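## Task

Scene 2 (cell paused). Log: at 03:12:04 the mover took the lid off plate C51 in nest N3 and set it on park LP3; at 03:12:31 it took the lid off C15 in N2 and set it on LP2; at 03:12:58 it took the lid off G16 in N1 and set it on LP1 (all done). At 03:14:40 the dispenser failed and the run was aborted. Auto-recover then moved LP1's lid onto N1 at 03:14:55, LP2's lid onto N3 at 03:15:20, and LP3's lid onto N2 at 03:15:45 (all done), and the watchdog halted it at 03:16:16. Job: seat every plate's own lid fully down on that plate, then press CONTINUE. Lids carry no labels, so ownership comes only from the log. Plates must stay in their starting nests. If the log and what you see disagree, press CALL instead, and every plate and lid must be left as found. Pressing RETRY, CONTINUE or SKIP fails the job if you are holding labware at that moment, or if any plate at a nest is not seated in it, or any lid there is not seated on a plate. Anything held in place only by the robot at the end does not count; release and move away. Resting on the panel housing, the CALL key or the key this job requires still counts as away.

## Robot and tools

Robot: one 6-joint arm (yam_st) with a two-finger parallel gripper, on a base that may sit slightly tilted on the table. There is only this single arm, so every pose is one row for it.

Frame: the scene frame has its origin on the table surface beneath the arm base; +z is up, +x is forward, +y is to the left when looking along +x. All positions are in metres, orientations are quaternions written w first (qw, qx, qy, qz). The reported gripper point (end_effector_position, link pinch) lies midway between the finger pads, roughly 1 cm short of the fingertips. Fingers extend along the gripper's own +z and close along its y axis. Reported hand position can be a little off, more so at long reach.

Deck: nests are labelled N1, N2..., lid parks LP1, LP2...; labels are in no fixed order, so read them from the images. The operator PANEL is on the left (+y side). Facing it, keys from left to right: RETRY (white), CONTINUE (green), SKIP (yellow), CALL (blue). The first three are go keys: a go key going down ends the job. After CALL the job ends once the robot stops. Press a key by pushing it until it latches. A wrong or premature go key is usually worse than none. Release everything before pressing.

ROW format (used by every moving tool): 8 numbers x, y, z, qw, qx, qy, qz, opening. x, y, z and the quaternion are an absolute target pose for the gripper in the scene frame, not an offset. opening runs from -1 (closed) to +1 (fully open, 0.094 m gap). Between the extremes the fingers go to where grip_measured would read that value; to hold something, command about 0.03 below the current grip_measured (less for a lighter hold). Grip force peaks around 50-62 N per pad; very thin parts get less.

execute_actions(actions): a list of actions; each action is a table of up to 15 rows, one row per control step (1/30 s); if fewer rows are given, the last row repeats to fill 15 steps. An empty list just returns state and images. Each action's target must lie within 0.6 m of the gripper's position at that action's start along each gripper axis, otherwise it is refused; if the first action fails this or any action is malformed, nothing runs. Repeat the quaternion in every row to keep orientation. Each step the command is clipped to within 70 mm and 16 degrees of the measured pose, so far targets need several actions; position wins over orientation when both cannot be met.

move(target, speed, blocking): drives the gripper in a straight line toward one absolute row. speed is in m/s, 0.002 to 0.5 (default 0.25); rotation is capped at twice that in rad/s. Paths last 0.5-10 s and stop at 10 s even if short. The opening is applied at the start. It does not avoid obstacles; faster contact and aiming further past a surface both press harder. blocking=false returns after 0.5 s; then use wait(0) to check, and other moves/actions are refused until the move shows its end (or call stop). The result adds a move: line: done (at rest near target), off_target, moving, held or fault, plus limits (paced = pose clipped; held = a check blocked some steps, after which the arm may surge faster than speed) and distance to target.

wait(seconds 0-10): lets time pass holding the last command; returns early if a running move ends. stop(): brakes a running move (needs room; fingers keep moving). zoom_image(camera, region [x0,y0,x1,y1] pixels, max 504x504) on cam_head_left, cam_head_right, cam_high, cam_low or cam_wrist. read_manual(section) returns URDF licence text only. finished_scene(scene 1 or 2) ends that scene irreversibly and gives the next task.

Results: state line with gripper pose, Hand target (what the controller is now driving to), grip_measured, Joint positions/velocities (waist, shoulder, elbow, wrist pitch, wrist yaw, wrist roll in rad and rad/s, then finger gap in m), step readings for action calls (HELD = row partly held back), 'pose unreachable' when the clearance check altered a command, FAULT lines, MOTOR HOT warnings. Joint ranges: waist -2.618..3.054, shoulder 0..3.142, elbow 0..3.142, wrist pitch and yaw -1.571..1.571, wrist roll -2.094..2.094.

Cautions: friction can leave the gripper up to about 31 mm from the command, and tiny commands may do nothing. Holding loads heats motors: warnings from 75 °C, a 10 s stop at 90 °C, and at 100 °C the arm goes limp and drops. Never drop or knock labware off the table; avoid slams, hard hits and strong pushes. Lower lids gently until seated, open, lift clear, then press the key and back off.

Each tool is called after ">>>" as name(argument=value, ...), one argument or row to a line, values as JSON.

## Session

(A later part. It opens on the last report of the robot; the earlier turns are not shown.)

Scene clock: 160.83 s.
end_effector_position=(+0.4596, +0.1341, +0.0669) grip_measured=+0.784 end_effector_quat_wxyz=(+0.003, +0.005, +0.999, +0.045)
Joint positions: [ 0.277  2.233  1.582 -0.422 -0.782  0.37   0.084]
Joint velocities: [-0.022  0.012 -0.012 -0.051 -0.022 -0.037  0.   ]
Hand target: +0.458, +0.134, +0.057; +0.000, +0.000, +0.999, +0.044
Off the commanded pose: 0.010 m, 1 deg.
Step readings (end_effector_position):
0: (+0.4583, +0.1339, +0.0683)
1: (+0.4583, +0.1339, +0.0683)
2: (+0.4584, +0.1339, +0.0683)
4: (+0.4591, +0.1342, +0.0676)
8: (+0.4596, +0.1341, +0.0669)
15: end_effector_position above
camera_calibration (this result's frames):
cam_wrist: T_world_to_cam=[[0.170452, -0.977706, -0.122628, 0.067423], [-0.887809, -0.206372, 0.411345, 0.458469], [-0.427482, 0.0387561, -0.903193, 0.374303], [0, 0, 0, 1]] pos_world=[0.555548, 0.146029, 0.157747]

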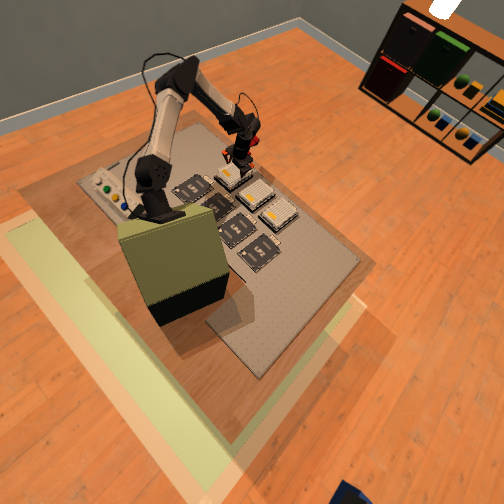

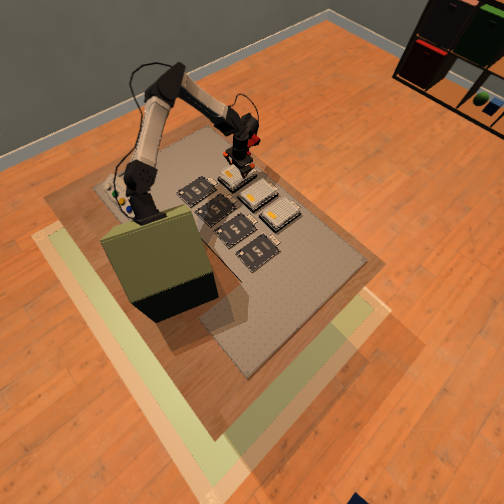

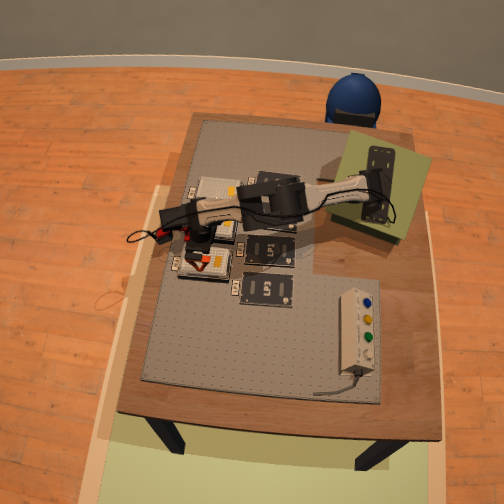

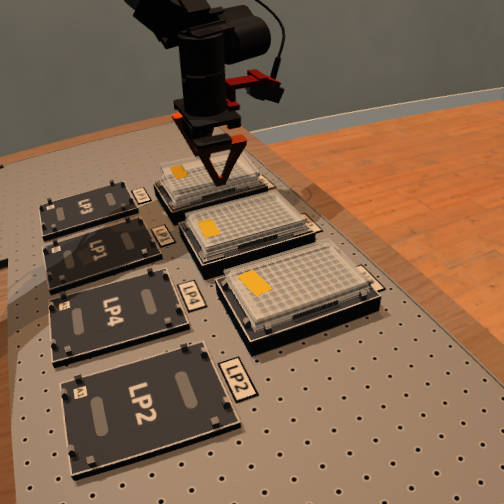

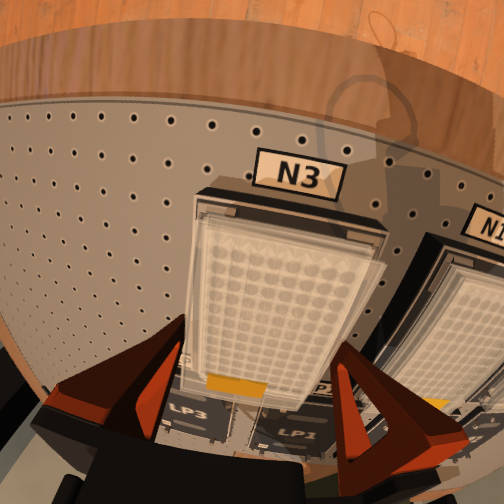

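>>> execute_actions(
  actions=[
    [[0.4575,0.134,0.054,0,0,0.999,0.044,0.755],[0.457,0.134,0.050,0,0,0.999,0.044,0.755],[0.457,0.134,0.047,0,0,0.999,0.044,0.755],[0.457,0.134,0.045,0,0,0.999,0.044,0.755],[0.457,0.134,0.045,0,0,0.999,0.044,0.755],[0.457,0.134,0.045,0,0,0.999,0.044,0.755],[0.457,0.134,0.045,0,0,0.999,0.044,0.755],[0.457,0.134,0.049,0,0,0.999,0.044,0.755],[0.457,0.134,0.053,0,0,0.999,0.044,0.755]],
  ],
)

Scene clock: 161.80 s.
end_effector_position=(+0.4603, +0.1341, +0.0666) grip_measured=+0.784 end_effector_quat_wxyz=(+0.005, +0.010, +0.999, +0.043)
Joint positions: [ 0.278  2.233  1.582 -0.418 -0.778  0.384  0.084]
Joint velocities: [ 0.007 -0.012  0.017  0.022  0.007  0.037 -0.001]
Hand target: +0.457, +0.134, +0.053; -0.000, -0.000, +0.999, +0.044
Off the commanded pose: 0.014 m, 1 deg.
Step readings (end_effector_position):
0: (+0.4596, +0.1341, +0.0669)
1: (+0.4596, +0.1341, +0.0669)
2: (+0.4599, +0.1341, +0.0669)
4: (+0.4603, +0.1341, +0.0669)
8: (+0.4603, +0.1341, +0.0666)
15: end_effector_position above
camera_calibration (this result's frames):
cam_wrist: T_world_to_cam=[[0.159974, -0.979835, -0.119713, 0.0721864], [-0.890924, -0.195539, 0.409901, 0.4593], [-0.425044, 0.0410816, -0.90424, 0.372909], [0, 0, 0, 1]] pos_world=[0.556156, 0.145222, 0.157573]

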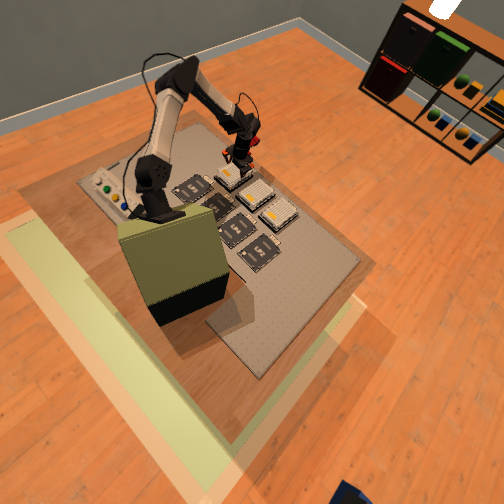

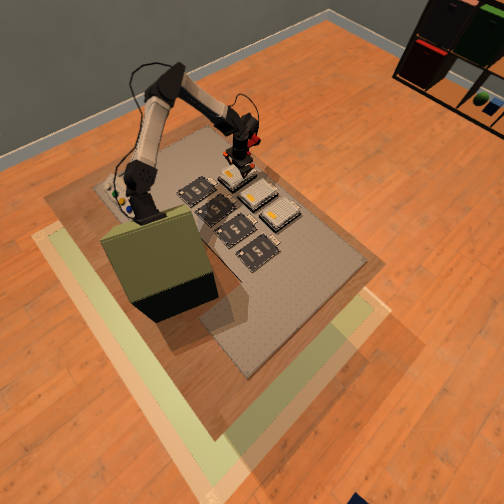

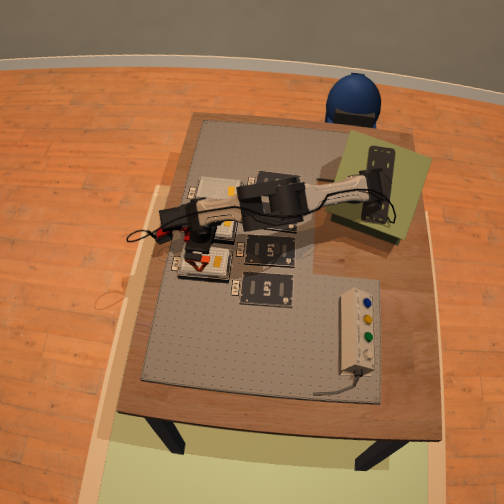

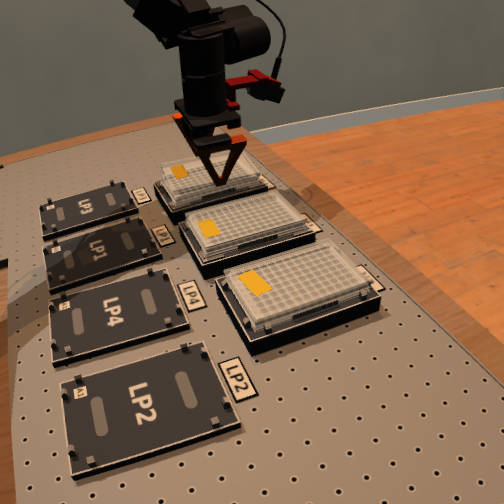

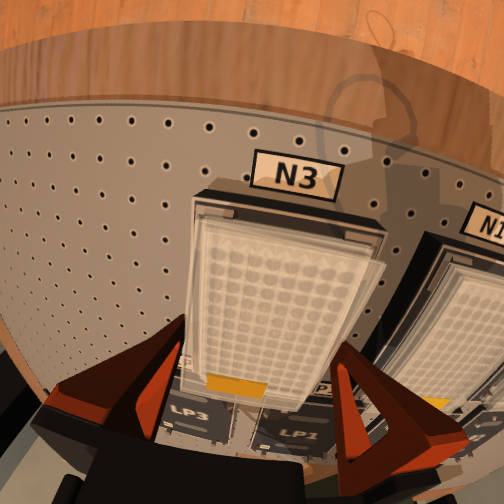

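>>> zoom_image(
  camera="cam_wrist",
  region=[170, 170, 410, 300],
)

>>> zoom_image(
  camera="cam_low",
  region=[150, 140, 280, 230],
)

>>> zoom_image(
  camera="cam_high",
  region=[170, 230, 245, 290],
)

Region (170, 170, 410, 300) of cam_wrist's 504x504 image, scaled by 2.100, with more detail than that image has; it fills the top 273 rows of this view, and the rest is white.

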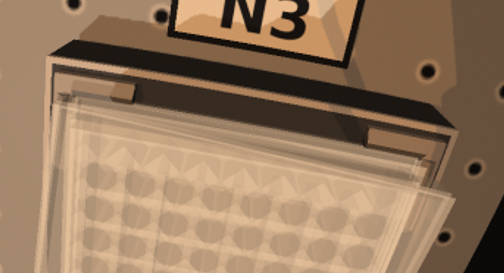

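Region (150, 140, 280, 230) of cam_low's 504x504 image, scaled by 3.877, with more detail than that image has; it fills the top 349 rows of this view, and the rest is white.

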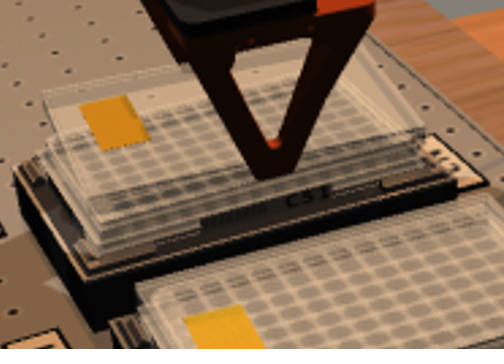

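Region (170, 230, 245, 290) of cam_high's 504x504 image, scaled by 6.720, with more detail than that image has; it fills the top 403 rows of this view, and the rest is white.

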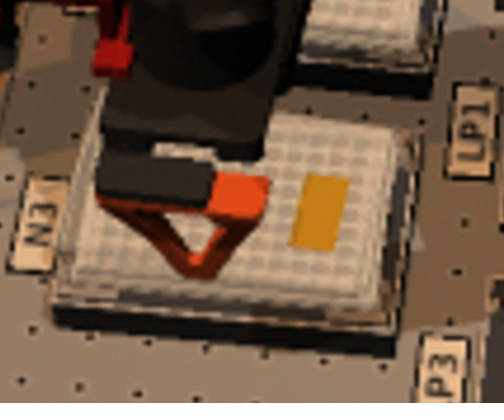

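>>> execute_actions(
  actions=[
    [[0.458,0.134,0.060,0,0,0.999,0.044,0.755],[0.458,0.134,0.066,0,0,0.999,0.044,0.755],[0.458,0.134,0.071,0,0,0.999,0.044,0.755],[0.458,0.134,0.074,0,-0.01,0.999,0.044,0.755],[0.458,0.134,0.074,0,-0.02,0.999,0.044,0.755],[0.458,0.134,0.072,0,-0.03,0.999,0.044,0.755],[0.458,0.134,0.070,0,-0.03,0.999,0.044,0.755]],
  ],
)

>>> zoom_image(
  camera="cam_wrist",
  region=[170, 170, 410, 300],
)

Scene clock: 170.53 s.
end_effector_position=(+0.4580, +0.1334, +0.0674) grip_measured=+0.784 end_effector_quat_wxyz=(+0.002, -0.027, +0.999, +0.042)
Joint positions: [ 0.277  2.231  1.582 -0.434 -0.779  0.3    0.084]
Joint velocities: [-0.002 -0.012 -0.012  0.022  0.007 -0.037 -0.001]
Hand target: +0.458, +0.134, +0.070; +0.000, -0.030, +0.999, +0.044
Off the commanded pose: 0.003 m, 0 deg.
Step readings (end_effector_position):
0: (+0.4603, +0.1341, +0.0666)
1: (+0.4602, +0.1340, +0.0666)
2: (+0.4599, +0.1339, +0.0666)
4: (+0.4598, +0.1340, +0.0675)
8: (+0.4587, +0.1337, +0.0674)
15: end_effector_position above
camera_calibration (this result's frames):
cam_wrist: T_world_to_cam=[[0.231731, -0.965694, -0.1172, 0.0370926], [-0.873085, -0.259596, 0.412713, 0.456924], [-0.42898, 0.00668688, -0.903289, 0.379019], [0, 0, 0, 1]] pos_world=[0.55293, 0.151901, 0.158132]

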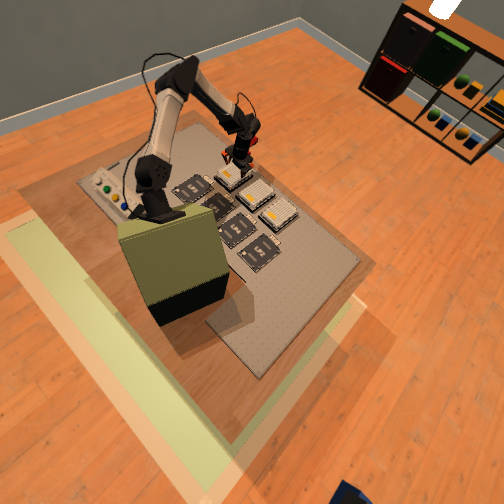

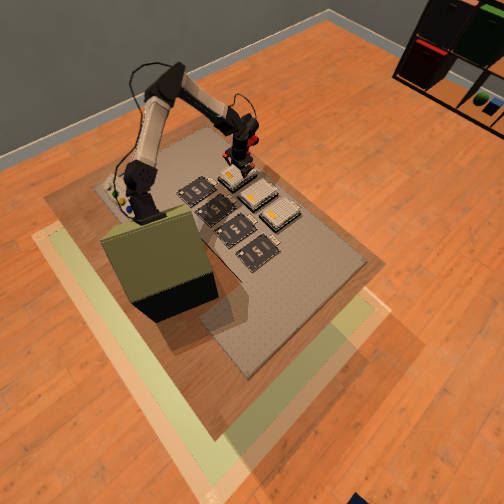

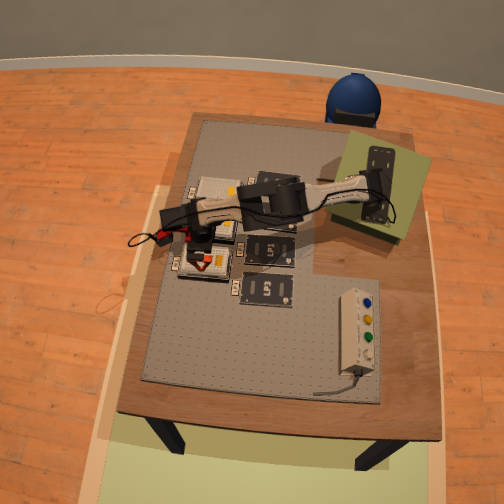

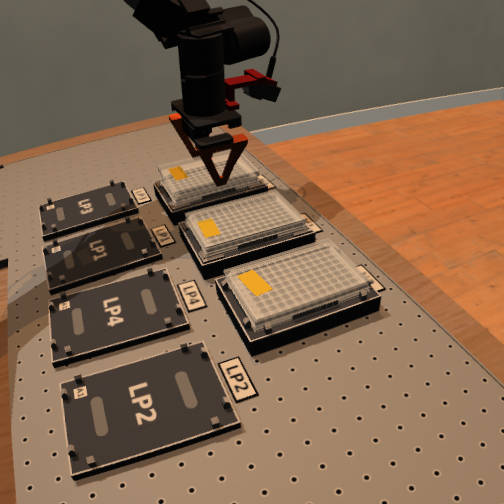

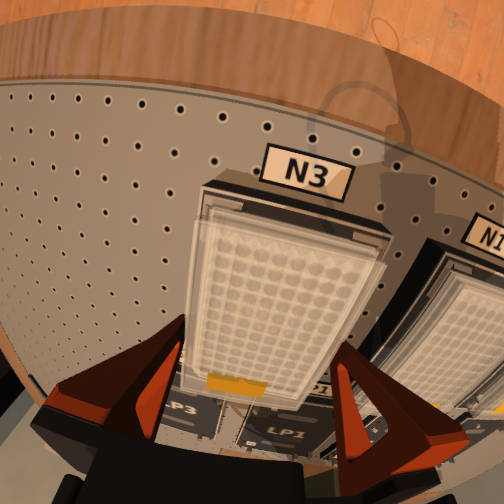

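Region (170, 170, 410, 300) of cam_wrist's 504x504 image, scaled by 2.100, with more detail than that image has; it fills the top 273 rows of this view, and the rest is white.

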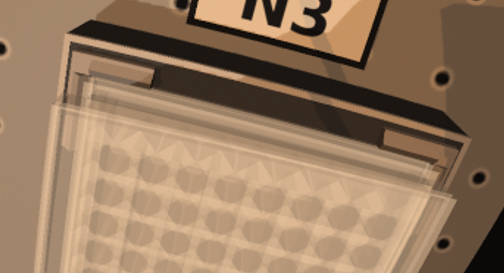

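>>> execute_actions(
  actions=[],
)

Scene clock: 172.17 s.
end_effector_position=(+0.4578, +0.1333, +0.0674) grip_measured=+0.784 end_effector_quat_wxyz=(+0.002, -0.030, +0.999, +0.042)
Joint positions: [ 0.277  2.231  1.582 -0.435 -0.779  0.293  0.084]
Joint velocities: [-0.017 -0.012 -0.002 -0.007  0.022  0.007  0.001]
Hand target: +0.458, +0.134, +0.070; +0.000, -0.030, +0.999, +0.044
Off the commanded pose: 0.003 m, 0 deg.
camera_calibration (this result's frames):
cam_wrist: T_world_to_cam=[[0.237963, -0.964205, -0.116972, 0.0339992], [-0.871292, -0.265133, 0.412982, 0.456623], [-0.429213, 0.00364214, -0.903196, 0.379429], [0, 0, 0, 1]] pos_world=[0.552617, 0.152466, 0.158099]

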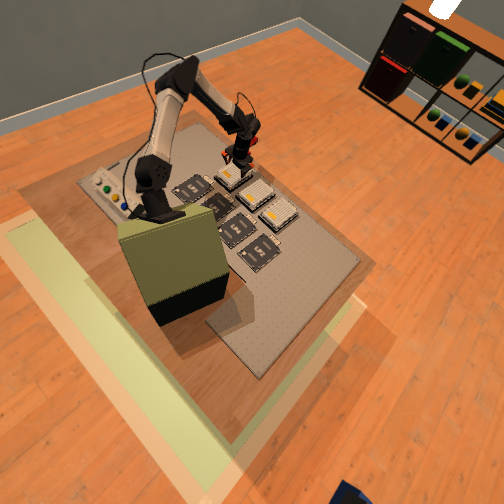

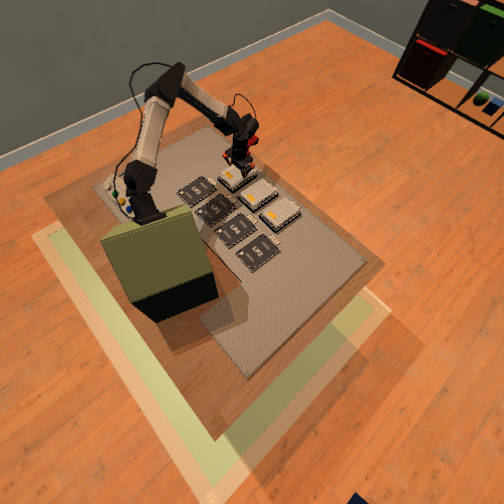

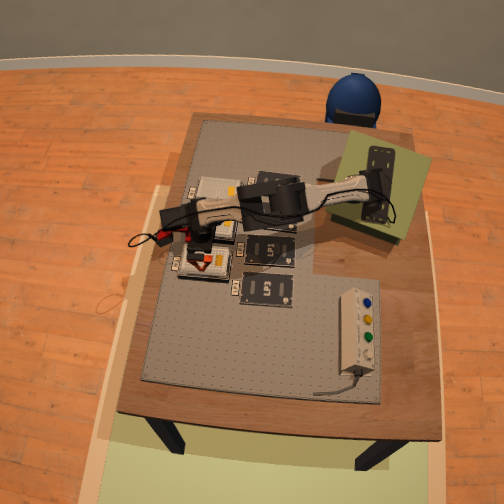

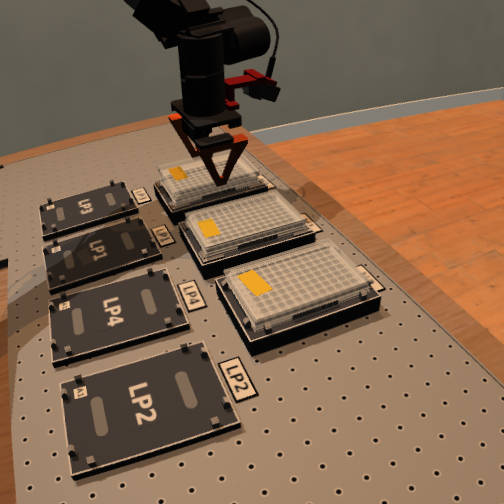

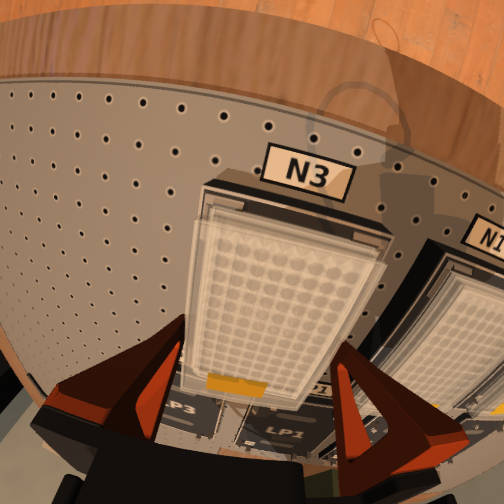

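>>> execute_actions(
  actions=[
    [[0.458,0.134,0.064,0,-0.03,0.999,0.035,0.755],[0.458,0.134,0.060,0,-0.03,0.999,0.03,0.755],[0.458,0.134,0.056,0,-0.03,0.999,0.03,0.755],[0.458,0.134,0.052,0,-0.03,0.999,0.03,0.755],[0.457,0.134,0.049,0,-0.03,0.999,0.03,0.755],[0.457,0.134,0.047,0,-0.03,0.999,0.03,0.755],[0.457,0.134,0.047,0,-0.03,0.999,0.03,0.755],[0.457,0.134,0.047,0,-0.03,0.999,0.03,0.755],[0.457,0.134,0.058,0,-0.03,0.999,0.03,0.755]],
  ],
)

>>> zoom_image(
  camera="cam_low",
  region=[130, 130, 330, 280],
)

Scene clock: 173.33 s.
end_effector_position=(+0.4567, +0.1318, +0.0599) grip_measured=+0.784 end_effector_quat_wxyz=(+0.002, -0.027, +0.999, +0.030)
Joint positions: [ 0.292  2.24   1.582 -0.422 -0.75   0.31   0.084]
Joint velocities: [-0.002 -0.002  0.002  0.007  0.081 -0.037 -0.   ]
Hand target: +0.457, +0.134, +0.058; +0.000, -0.030, +0.999, +0.030
Off the commanded pose: 0.003 m, 0 deg.
Step readings (end_effector_position):
0: (+0.4578, +0.1333, +0.0674)
1: (+0.4579, +0.1331, +0.0674)
2: (+0.4580, +0.1327, +0.0672)
4: (+0.4577, +0.1323, +0.0660)
8: (+0.4564, +0.1319, +0.0599)
15: end_effector_position above
camera_calibration (this result's frames):
cam_wrist: T_world_to_cam=[[0.233196, -0.967822, -0.0945545, 0.0331772], [-0.873087, -0.251195, 0.417875, 0.457061], [-0.42818, -0.0148923, -0.903571, 0.374203], [0, 0, 0, 1]] pos_world=[0.551544, 0.152494, 0.150261]

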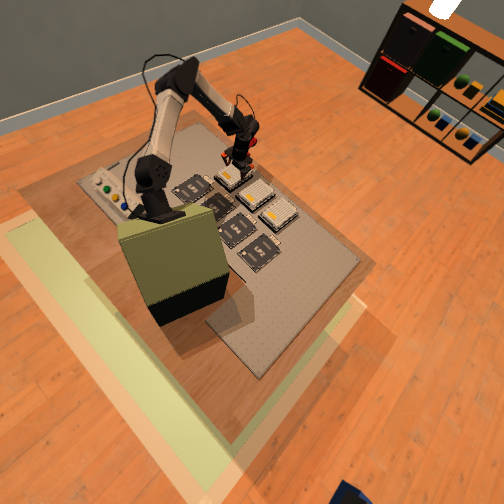

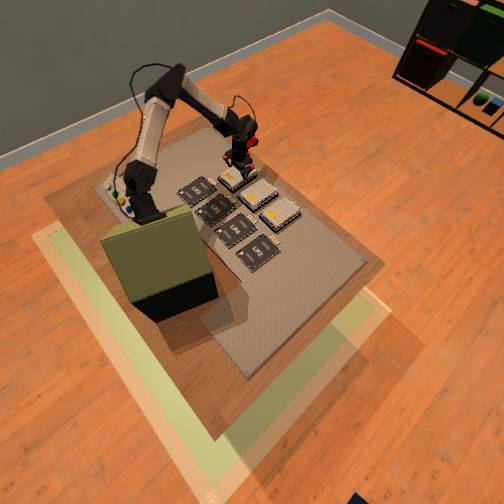

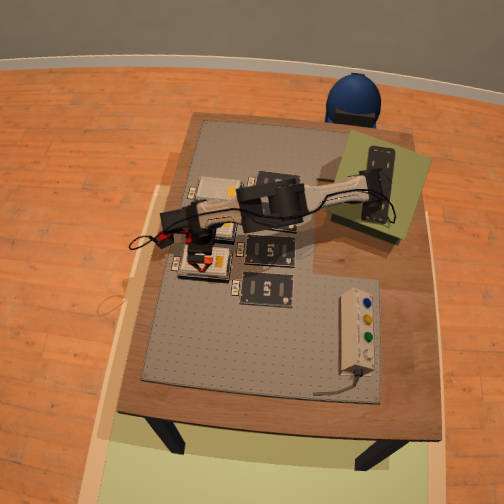

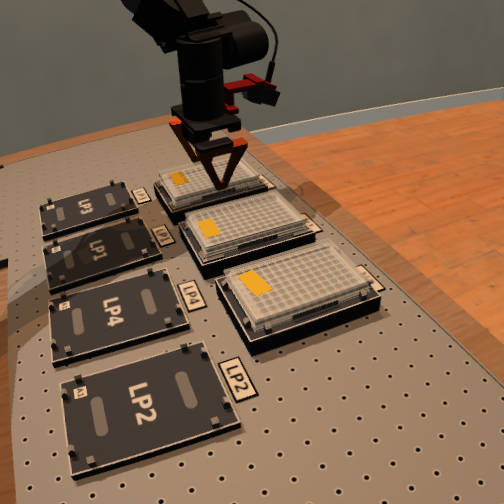

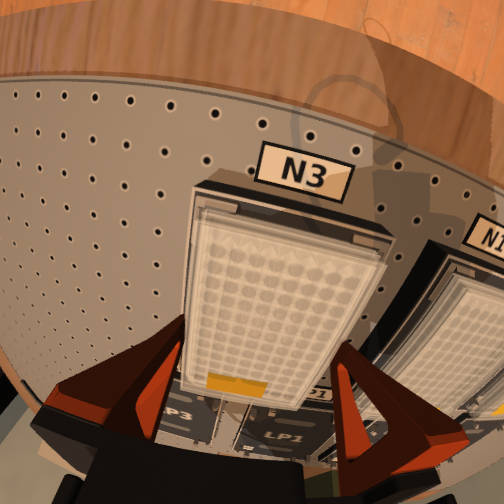

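Region (130, 130, 330, 280) of cam_low's 504x504 image, scaled by 2.520, with more detail than that image has; it fills the top 378 rows of this view, and the rest is white.

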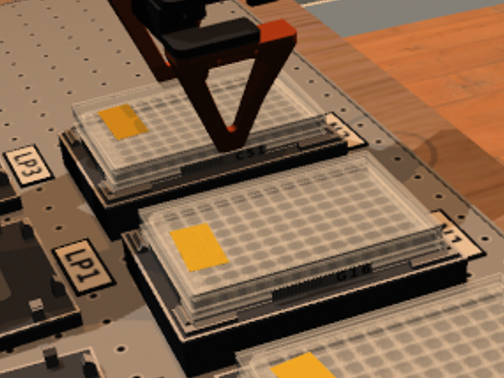

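>>> execute_actions(
  actions=[
    [[0.457,0.133,0.060,0,-0.027,0.999,0.02,0.78],[0.457,0.133,0.060,0,-0.027,0.999,0.02,0.80],[0.457,0.133,0.061,0,-0.027,0.999,0.02,0.83],[0.457,0.133,0.062,0,-0.027,0.999,0.02,0.86],[0.457,0.133,0.063,0,-0.027,0.999,0.02,0.90],[0.457,0.133,0.064,0,-0.027,0.999,0.02,0.94],[0.457,0.133,0.065,0,-0.027,0.999,0.02,1],[0.457,0.133,0.066,0,-0.027,0.999,0.02,1],[0.457,0.133,0.066,0,-0.027,0.999,0.02,1],[0.457,0.133,0.066,0,-0.027,0.999,0.02,1],[0.457,0.133,0.066,0,-0.027,0.999,0.02,1],[0.457,0.133,0.066,0,-0.027,0.999,0.02,1]],
    [[0.456,0.134,0.075,0,-0.027,0.999,0.02,1],[0.455,0.134,0.085,0,-0.027,0.999,0.02,1],[0.454,0.134,0.095,0,-0.027,0.999,0.02,1],[0.452,0.134,0.105,0,-0.027,0.999,0.02,1],[0.450,0.134,0.115,0,-0.027,0.999,0.02,1],[0.448,0.134,0.125,0,-0.027,0.999,0.02,1],[0.445,0.134,0.135,0,-0.027,0.999,0.02,1],[0.44,0.134,0.145,0,-0.027,0.999,0.02,1],[0.43,0.134,0.155,0,-0.027,0.999,0.02,1],[0.42,0.134,0.165,0,-0.027,0.999,0.02,1],[0.41,0.134,0.17,0,-0.027,0.999,0.02,1]],
  ],
)

>>> zoom_image(
  camera="cam_low",
  region=[140, 140, 400, 360],
)

>>> zoom_image(
  camera="cam_wrist",
  region=[130, 130, 430, 430],
)

Scene clock: 175.33 s.
end_effector_position=(+0.4349, +0.1435, +0.1759) grip_measured=+1.000 end_effector_quat_wxyz=(+0.035, -0.040, +0.998, +0.020)
Joint positions: [ 0.149  1.904  1.421 -0.64  -0.777  0.161  0.094]
Joint velocities: [-0.051 -0.222 -0.173 -0.256 -0.139 -0.183  0.   ]
Hand target: +0.411, +0.135, +0.170; +0.001, -0.026, +0.999, +0.021
Off the commanded pose: 0.027 m, 4 deg.
Step readings (end_effector_position; steps 1 to 15: 1st action; 16 to 30: 2nd action):
0: (+0.4567, +0.1318, +0.0599)
1: (+0.4568, +0.1316, +0.0599)
2: (+0.4568, +0.1315, +0.0600)
4: (+0.4570, +0.1313, +0.0602)
8: (+0.4551, +0.1299, +0.0601)
15: (+0.4533, +0.1290, +0.0601)
16: (+0.4530, +0.1293, +0.0606)
17: (+0.4523, +0.1297, +0.0622)
19: (+0.4523, +0.1324, +0.0710)
23: (+0.4583, +0.1397, +0.1118)
30: end_effector_position above
camera_calibration (this result's frames):
cam_wrist: T_world_to_cam=[[0.260634, -0.963638, -0.0589281, 0.0417384], [-0.893339, -0.263865, 0.363758, 0.412647], [-0.36608, -0.042165, -0.929628, 0.451355], [0, 0, 0, 1]] pos_world=[0.522988, 0.168135, 0.271948]

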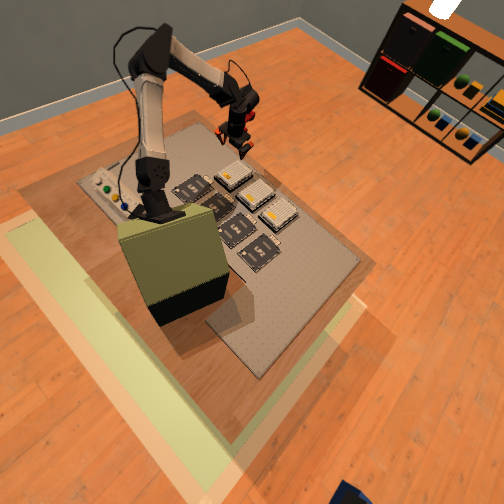

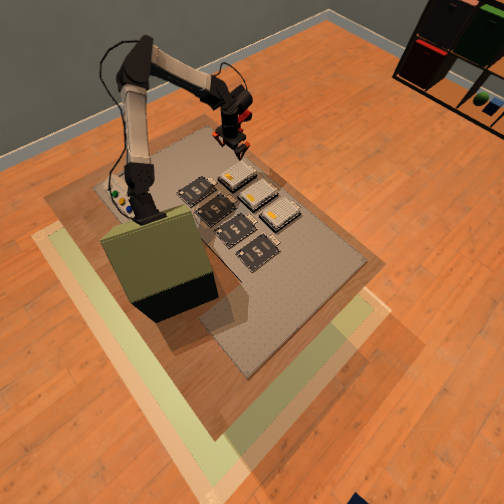

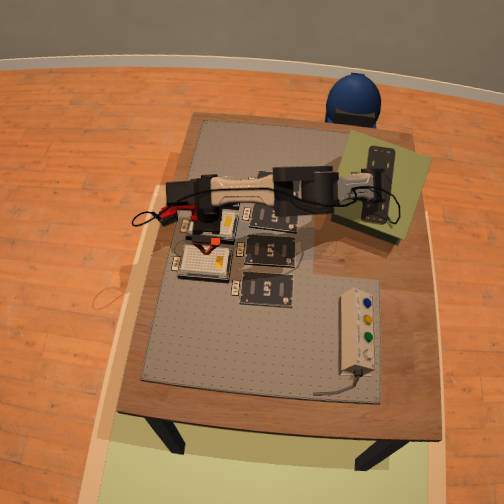

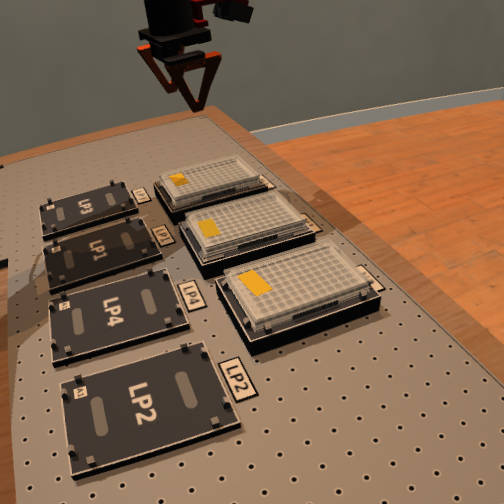

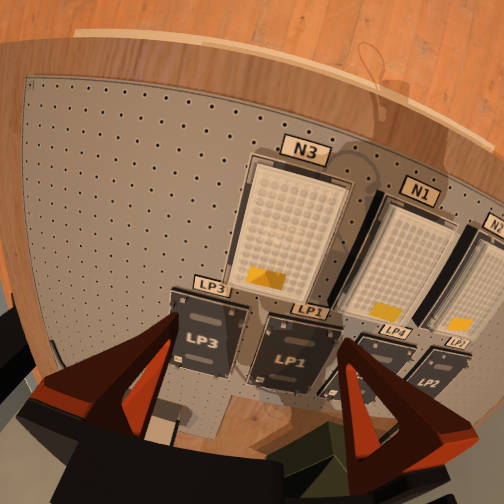

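Region (140, 140, 400, 360) of cam_low's 504x504 image, scaled by 1.938, with more detail than that image has; it fills the top 426 rows of this view, and the rest is white.

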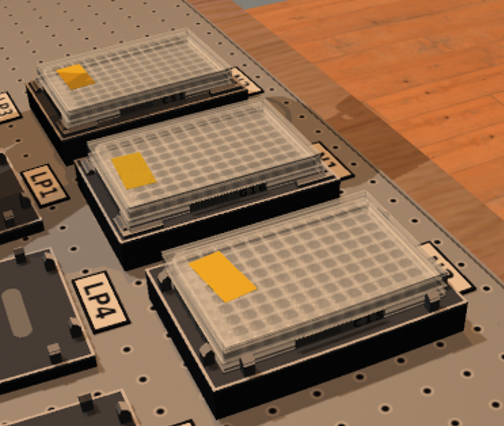

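Region (130, 130, 430, 430) of cam_wrist's 504x504 image, scaled by 1.680, with more detail than that image has.

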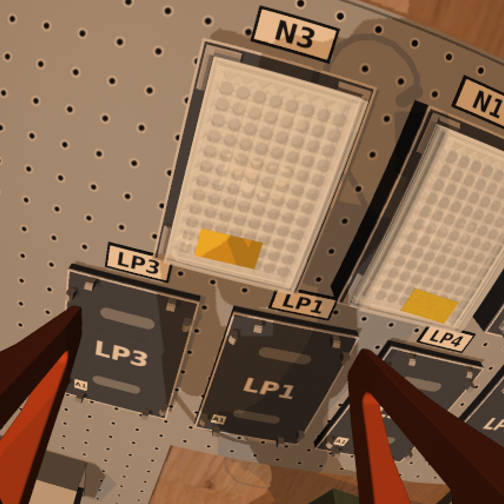

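>>> zoom_image(
  camera="cam_low",
  region=[145, 145, 285, 235],
)

>>> zoom_image(
  camera="cam_low",
  region=[170, 180, 330, 285],
)

>>> zoom_image(
  camera="cam_high",
  region=[160, 160, 280, 290],
)

Region (145, 145, 285, 235) of cam_low's 504x504 image, scaled by 3.600, with more detail than that image has; it fills the top 324 rows of this view, and the rest is white.

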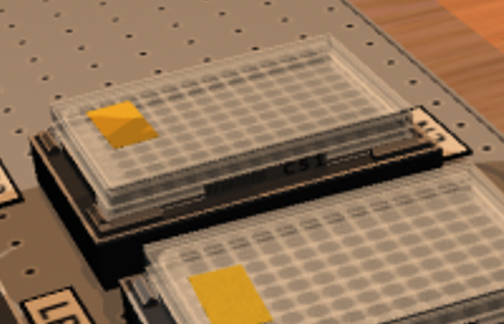

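Region (170, 180, 330, 285) of cam_low's 504x504 image, scaled by 3.150, with more detail than that image has; it fills the top 331 rows of this view, and the rest is white.

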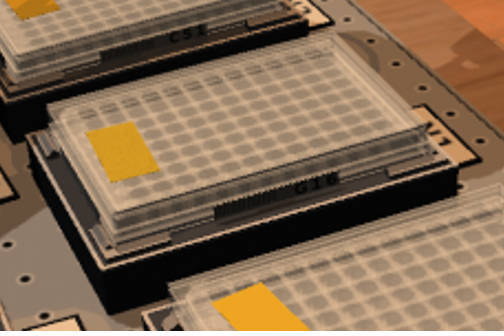

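Region (160, 160, 280, 290) of cam_high's 504x504 image, scaled by 3.877, with more detail than that image has; it fills the left 465 columns of this view, and the rest is white.

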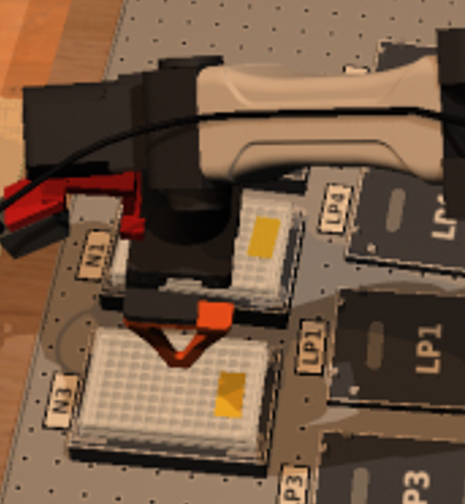

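>>> move(
  target=[-0.025,0.3355,0.14,0.123,-0.696,0.696,-0.123,-1],
  speed=0.3,
)

Scene clock: 179.63 s.
end_effector_position=(-0.0214, +0.3352, +0.1383) grip_measured=-0.982 end_effector_quat_wxyz=(-0.126, +0.696, -0.697, +0.122)
Joint positions: [ 2.139  1.44   0.859 -0.476  0.863  0.361  0.001]
Joint velocities: [ 0.002 -0.007 -0.002 -0.007 -0.081 -0.007 -0.001]
Hand target: -0.025, +0.339, +0.139; -0.127, +0.698, -0.694, +0.124
Off the commanded pose: 0.004 m, 0 deg.
move: done
camera_calibration (this result's frames):
cam_wrist: T_world_to_cam=[[0.935342, 0.177077, 0.306235, -0.0752383], [0.0158449, -0.885795, 0.463806, 0.283321], [0.353391, -0.428965, -0.831327, 0.388882], [0, 0, 0, 1]] pos_world=[-0.0715431, 0.431105, 0.214923]

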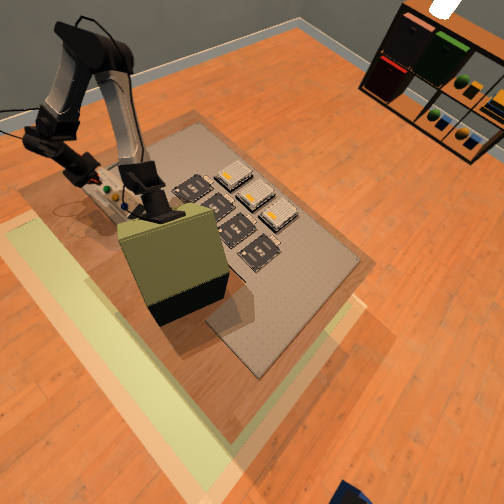

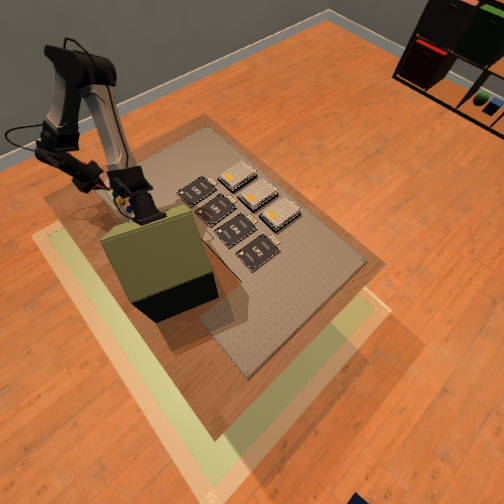

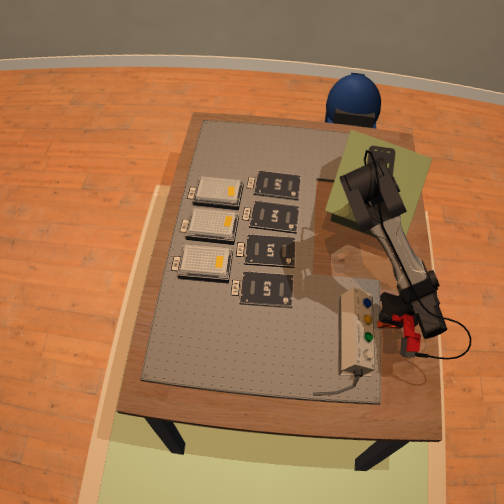

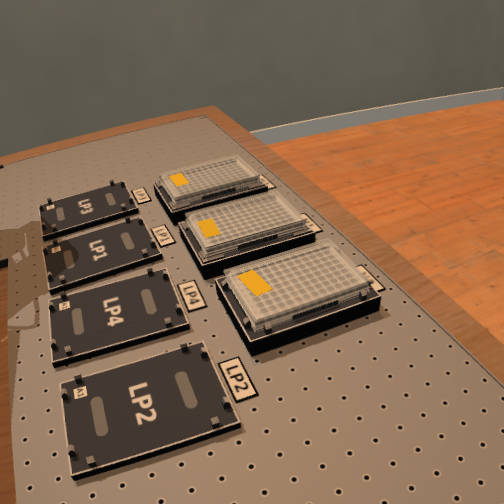

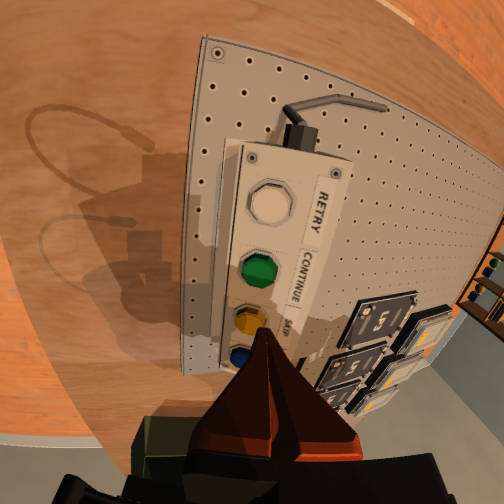

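>>> zoom_image(
  camera="cam_high",
  region=[320, 270, 460, 390],
)

Region (320, 270, 460, 390) of cam_high's 504x504 image, scaled by 3.600, with more detail than that image has; it fills the top 432 rows of this view, and the rest is white.

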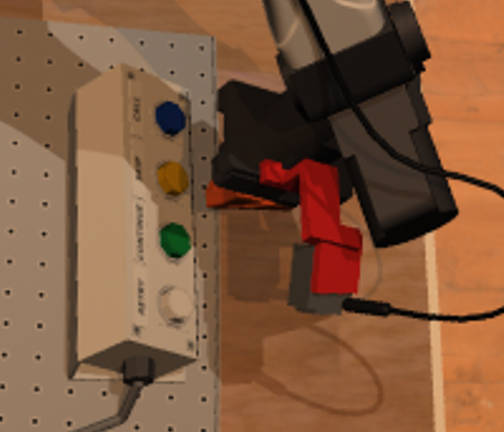

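>>> execute_actions(
  actions=[
    [[-0.023,0.340,0.134,0.123,-0.696,0.696,-0.123,-1],[-0.023,0.343,0.129,0.123,-0.696,0.696,-0.123,-1],[-0.022,0.346,0.124,0.123,-0.696,0.696,-0.123,-1],[-0.022,0.348,0.119,0.123,-0.696,0.696,-0.123,-1],[-0.021,0.348,0.114,0.123,-0.696,0.696,-0.123,-1],[-0.021,0.348,0.110,0.123,-0.696,0.696,-0.123,-1],[-0.020,0.348,0.106,0.123,-0.696,0.696,-0.123,-1],[-0.020,0.348,0.102,0.123,-0.696,0.696,-0.123,-1],[-0.020,0.348,0.100,0.123,-0.696,0.696,-0.123,-1]],
  ],
)

Scene clock: 184.27 s.
end_effector_position=(-0.0182, +0.3365, +0.1044) grip_measured=-0.982 end_effector_quat_wxyz=(-0.119, +0.702, -0.689, +0.135)
Joint positions: [ 2.068  1.552  0.872 -0.348  0.829  0.275  0.001]
Joint velocities: [-0.017 -0.002  0.007  0.125 -0.037 -0.095 -0.001]
Hand target: -0.020, +0.348, +0.100; -0.123, +0.696, -0.696, +0.124
Off the commanded pose: 0.012 m, 2 deg.
Step readings (end_effector_position):
0: (-0.0209, +0.3348, +0.1385)
1: (-0.0210, +0.3348, +0.1385)
2: (-0.0211, +0.3345, +0.1378)
4: (-0.0207, +0.3352, +0.1331)
8: (-0.0169, +0.3348, +0.1163)
15: end_effector_position above
camera_calibration (this result's frames):
cam_wrist: T_world_to_cam=[[0.929695, 0.199293, 0.309756, -0.0760004], [0.0228303, -0.870539, 0.49157, 0.292282], [0.367621, -0.449939, -0.813886, 0.36559], [0, 0, 0, 1]] pos_world=[-0.0704142, 0.434082, 0.177413]

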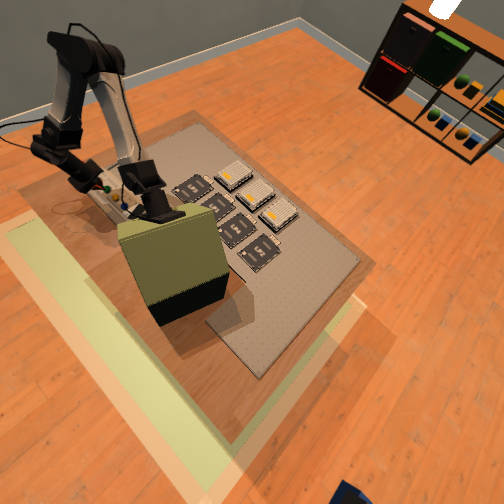

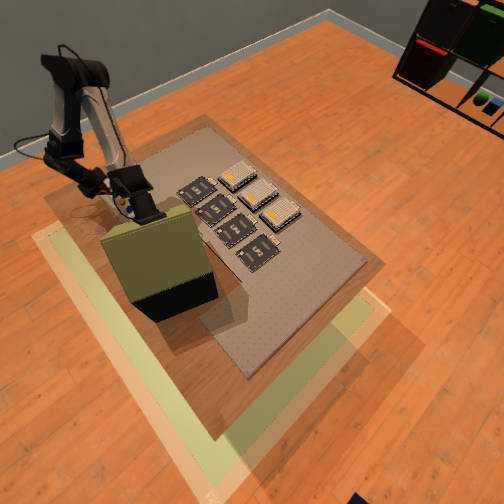

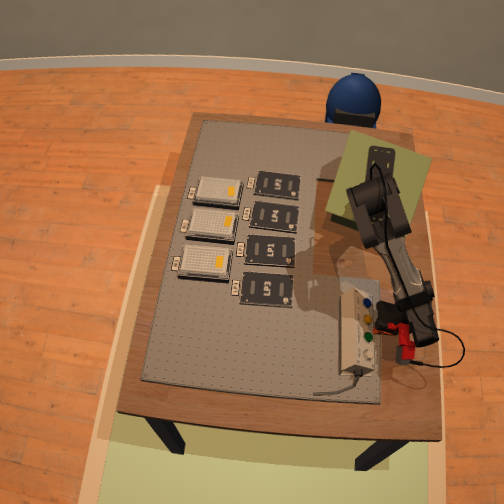

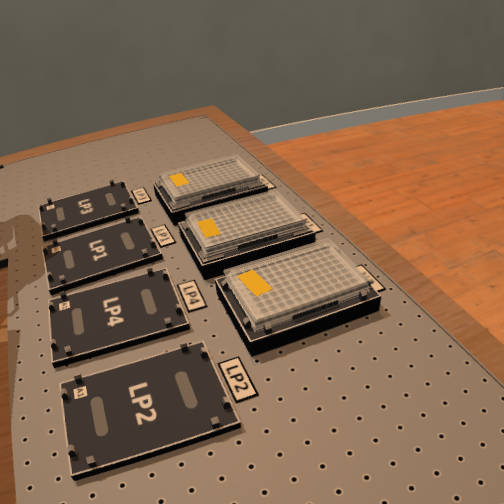

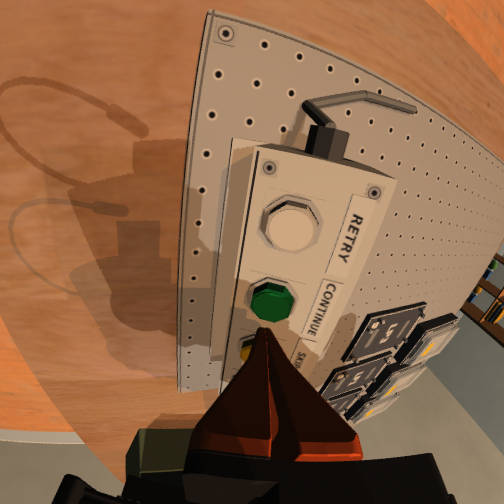

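>>> execute_actions(
  actions=[
    [[-0.018,0.351,0.100,0.123,-0.696,0.696,-0.123,-1],[-0.017,0.354,0.099,0.123,-0.696,0.696,-0.123,-1],[-0.016,0.357,0.097,0.123,-0.696,0.696,-0.123,-1],[-0.015,0.358,0.095,0.123,-0.696,0.696,-0.123,-1],[-0.014,0.358,0.093,0.123,-0.696,0.696,-0.123,-1],[-0.013,0.356,0.091,0.123,-0.696,0.696,-0.123,-1],[-0.013,0.352,0.090,0.123,-0.696,0.696,-0.123,-1],[-0.013,0.348,0.090,0.123,-0.696,0.696,-0.123,-1]],
  ],
)

Scene clock: 185.73 s.
end_effector_position=(-0.0135, +0.3542, +0.0971) grip_measured=-0.982 end_effector_quat_wxyz=(-0.128, +0.694, -0.699, +0.118)
Joint positions: [ 2.03   1.566  0.894 -0.274  0.805  0.224  0.001]
Joint velocities: [-0.017 -0.012  0.007  0.022  0.007 -0.037  0.   ]
Hand target: -0.013, +0.348, +0.090; -0.123, +0.696, -0.697, +0.123
Off the commanded pose: 0.009 m, 1 deg.
Step readings (end_effector_position):
0: (-0.0199, +0.3399, +0.1037)
1: (-0.0199, +0.3399, +0.1036)
2: (-0.0194, +0.3404, +0.1034)
4: (-0.0175, +0.3438, +0.1023)
8: (-0.0122, +0.3497, +0.0981)
15: end_effector_position above
camera_calibration (this result's frames):
cam_wrist: T_world_to_cam=[[0.93657, 0.169889, 0.306554, -0.0708159], [0.0124183, -0.8902, 0.455401, 0.321557], [0.350262, -0.422707, -0.835844, 0.358138], [0, 0, 0, 1]] pos_world=[-0.0631112, 0.449668, 0.174619]

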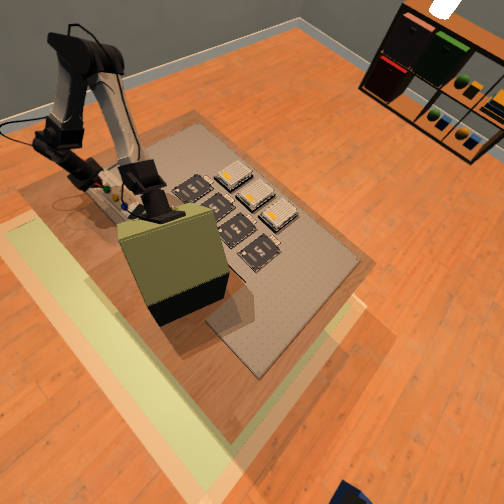

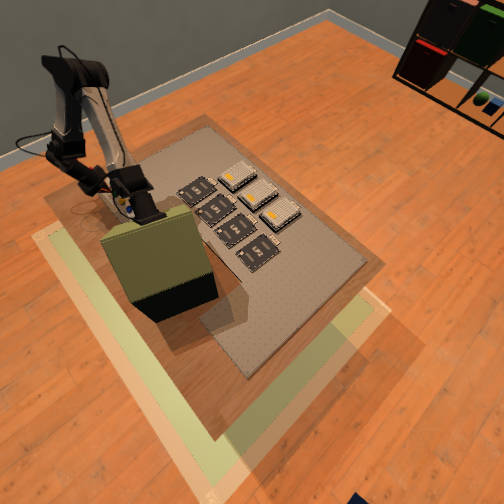

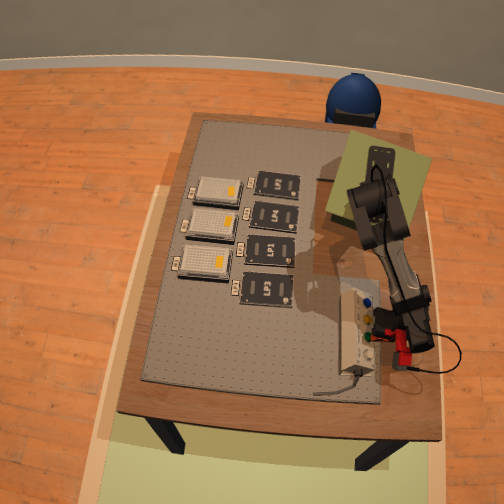

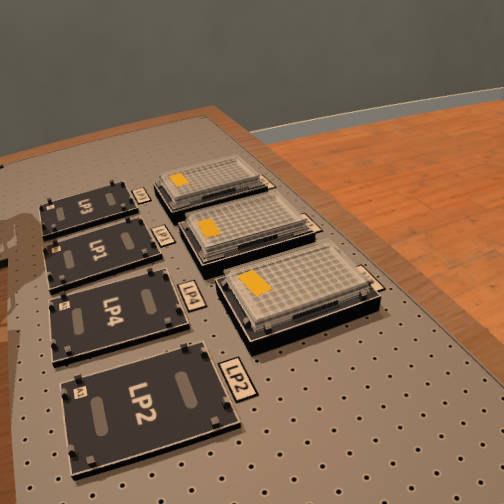

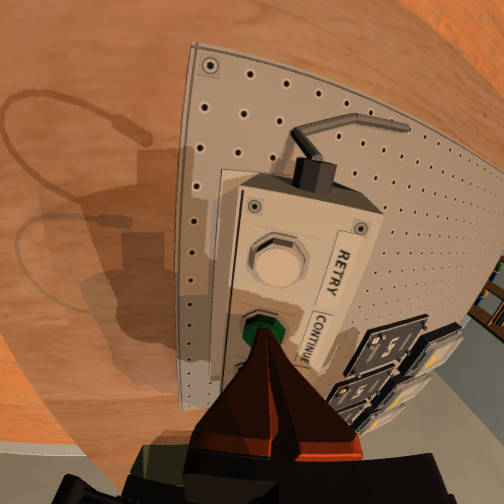

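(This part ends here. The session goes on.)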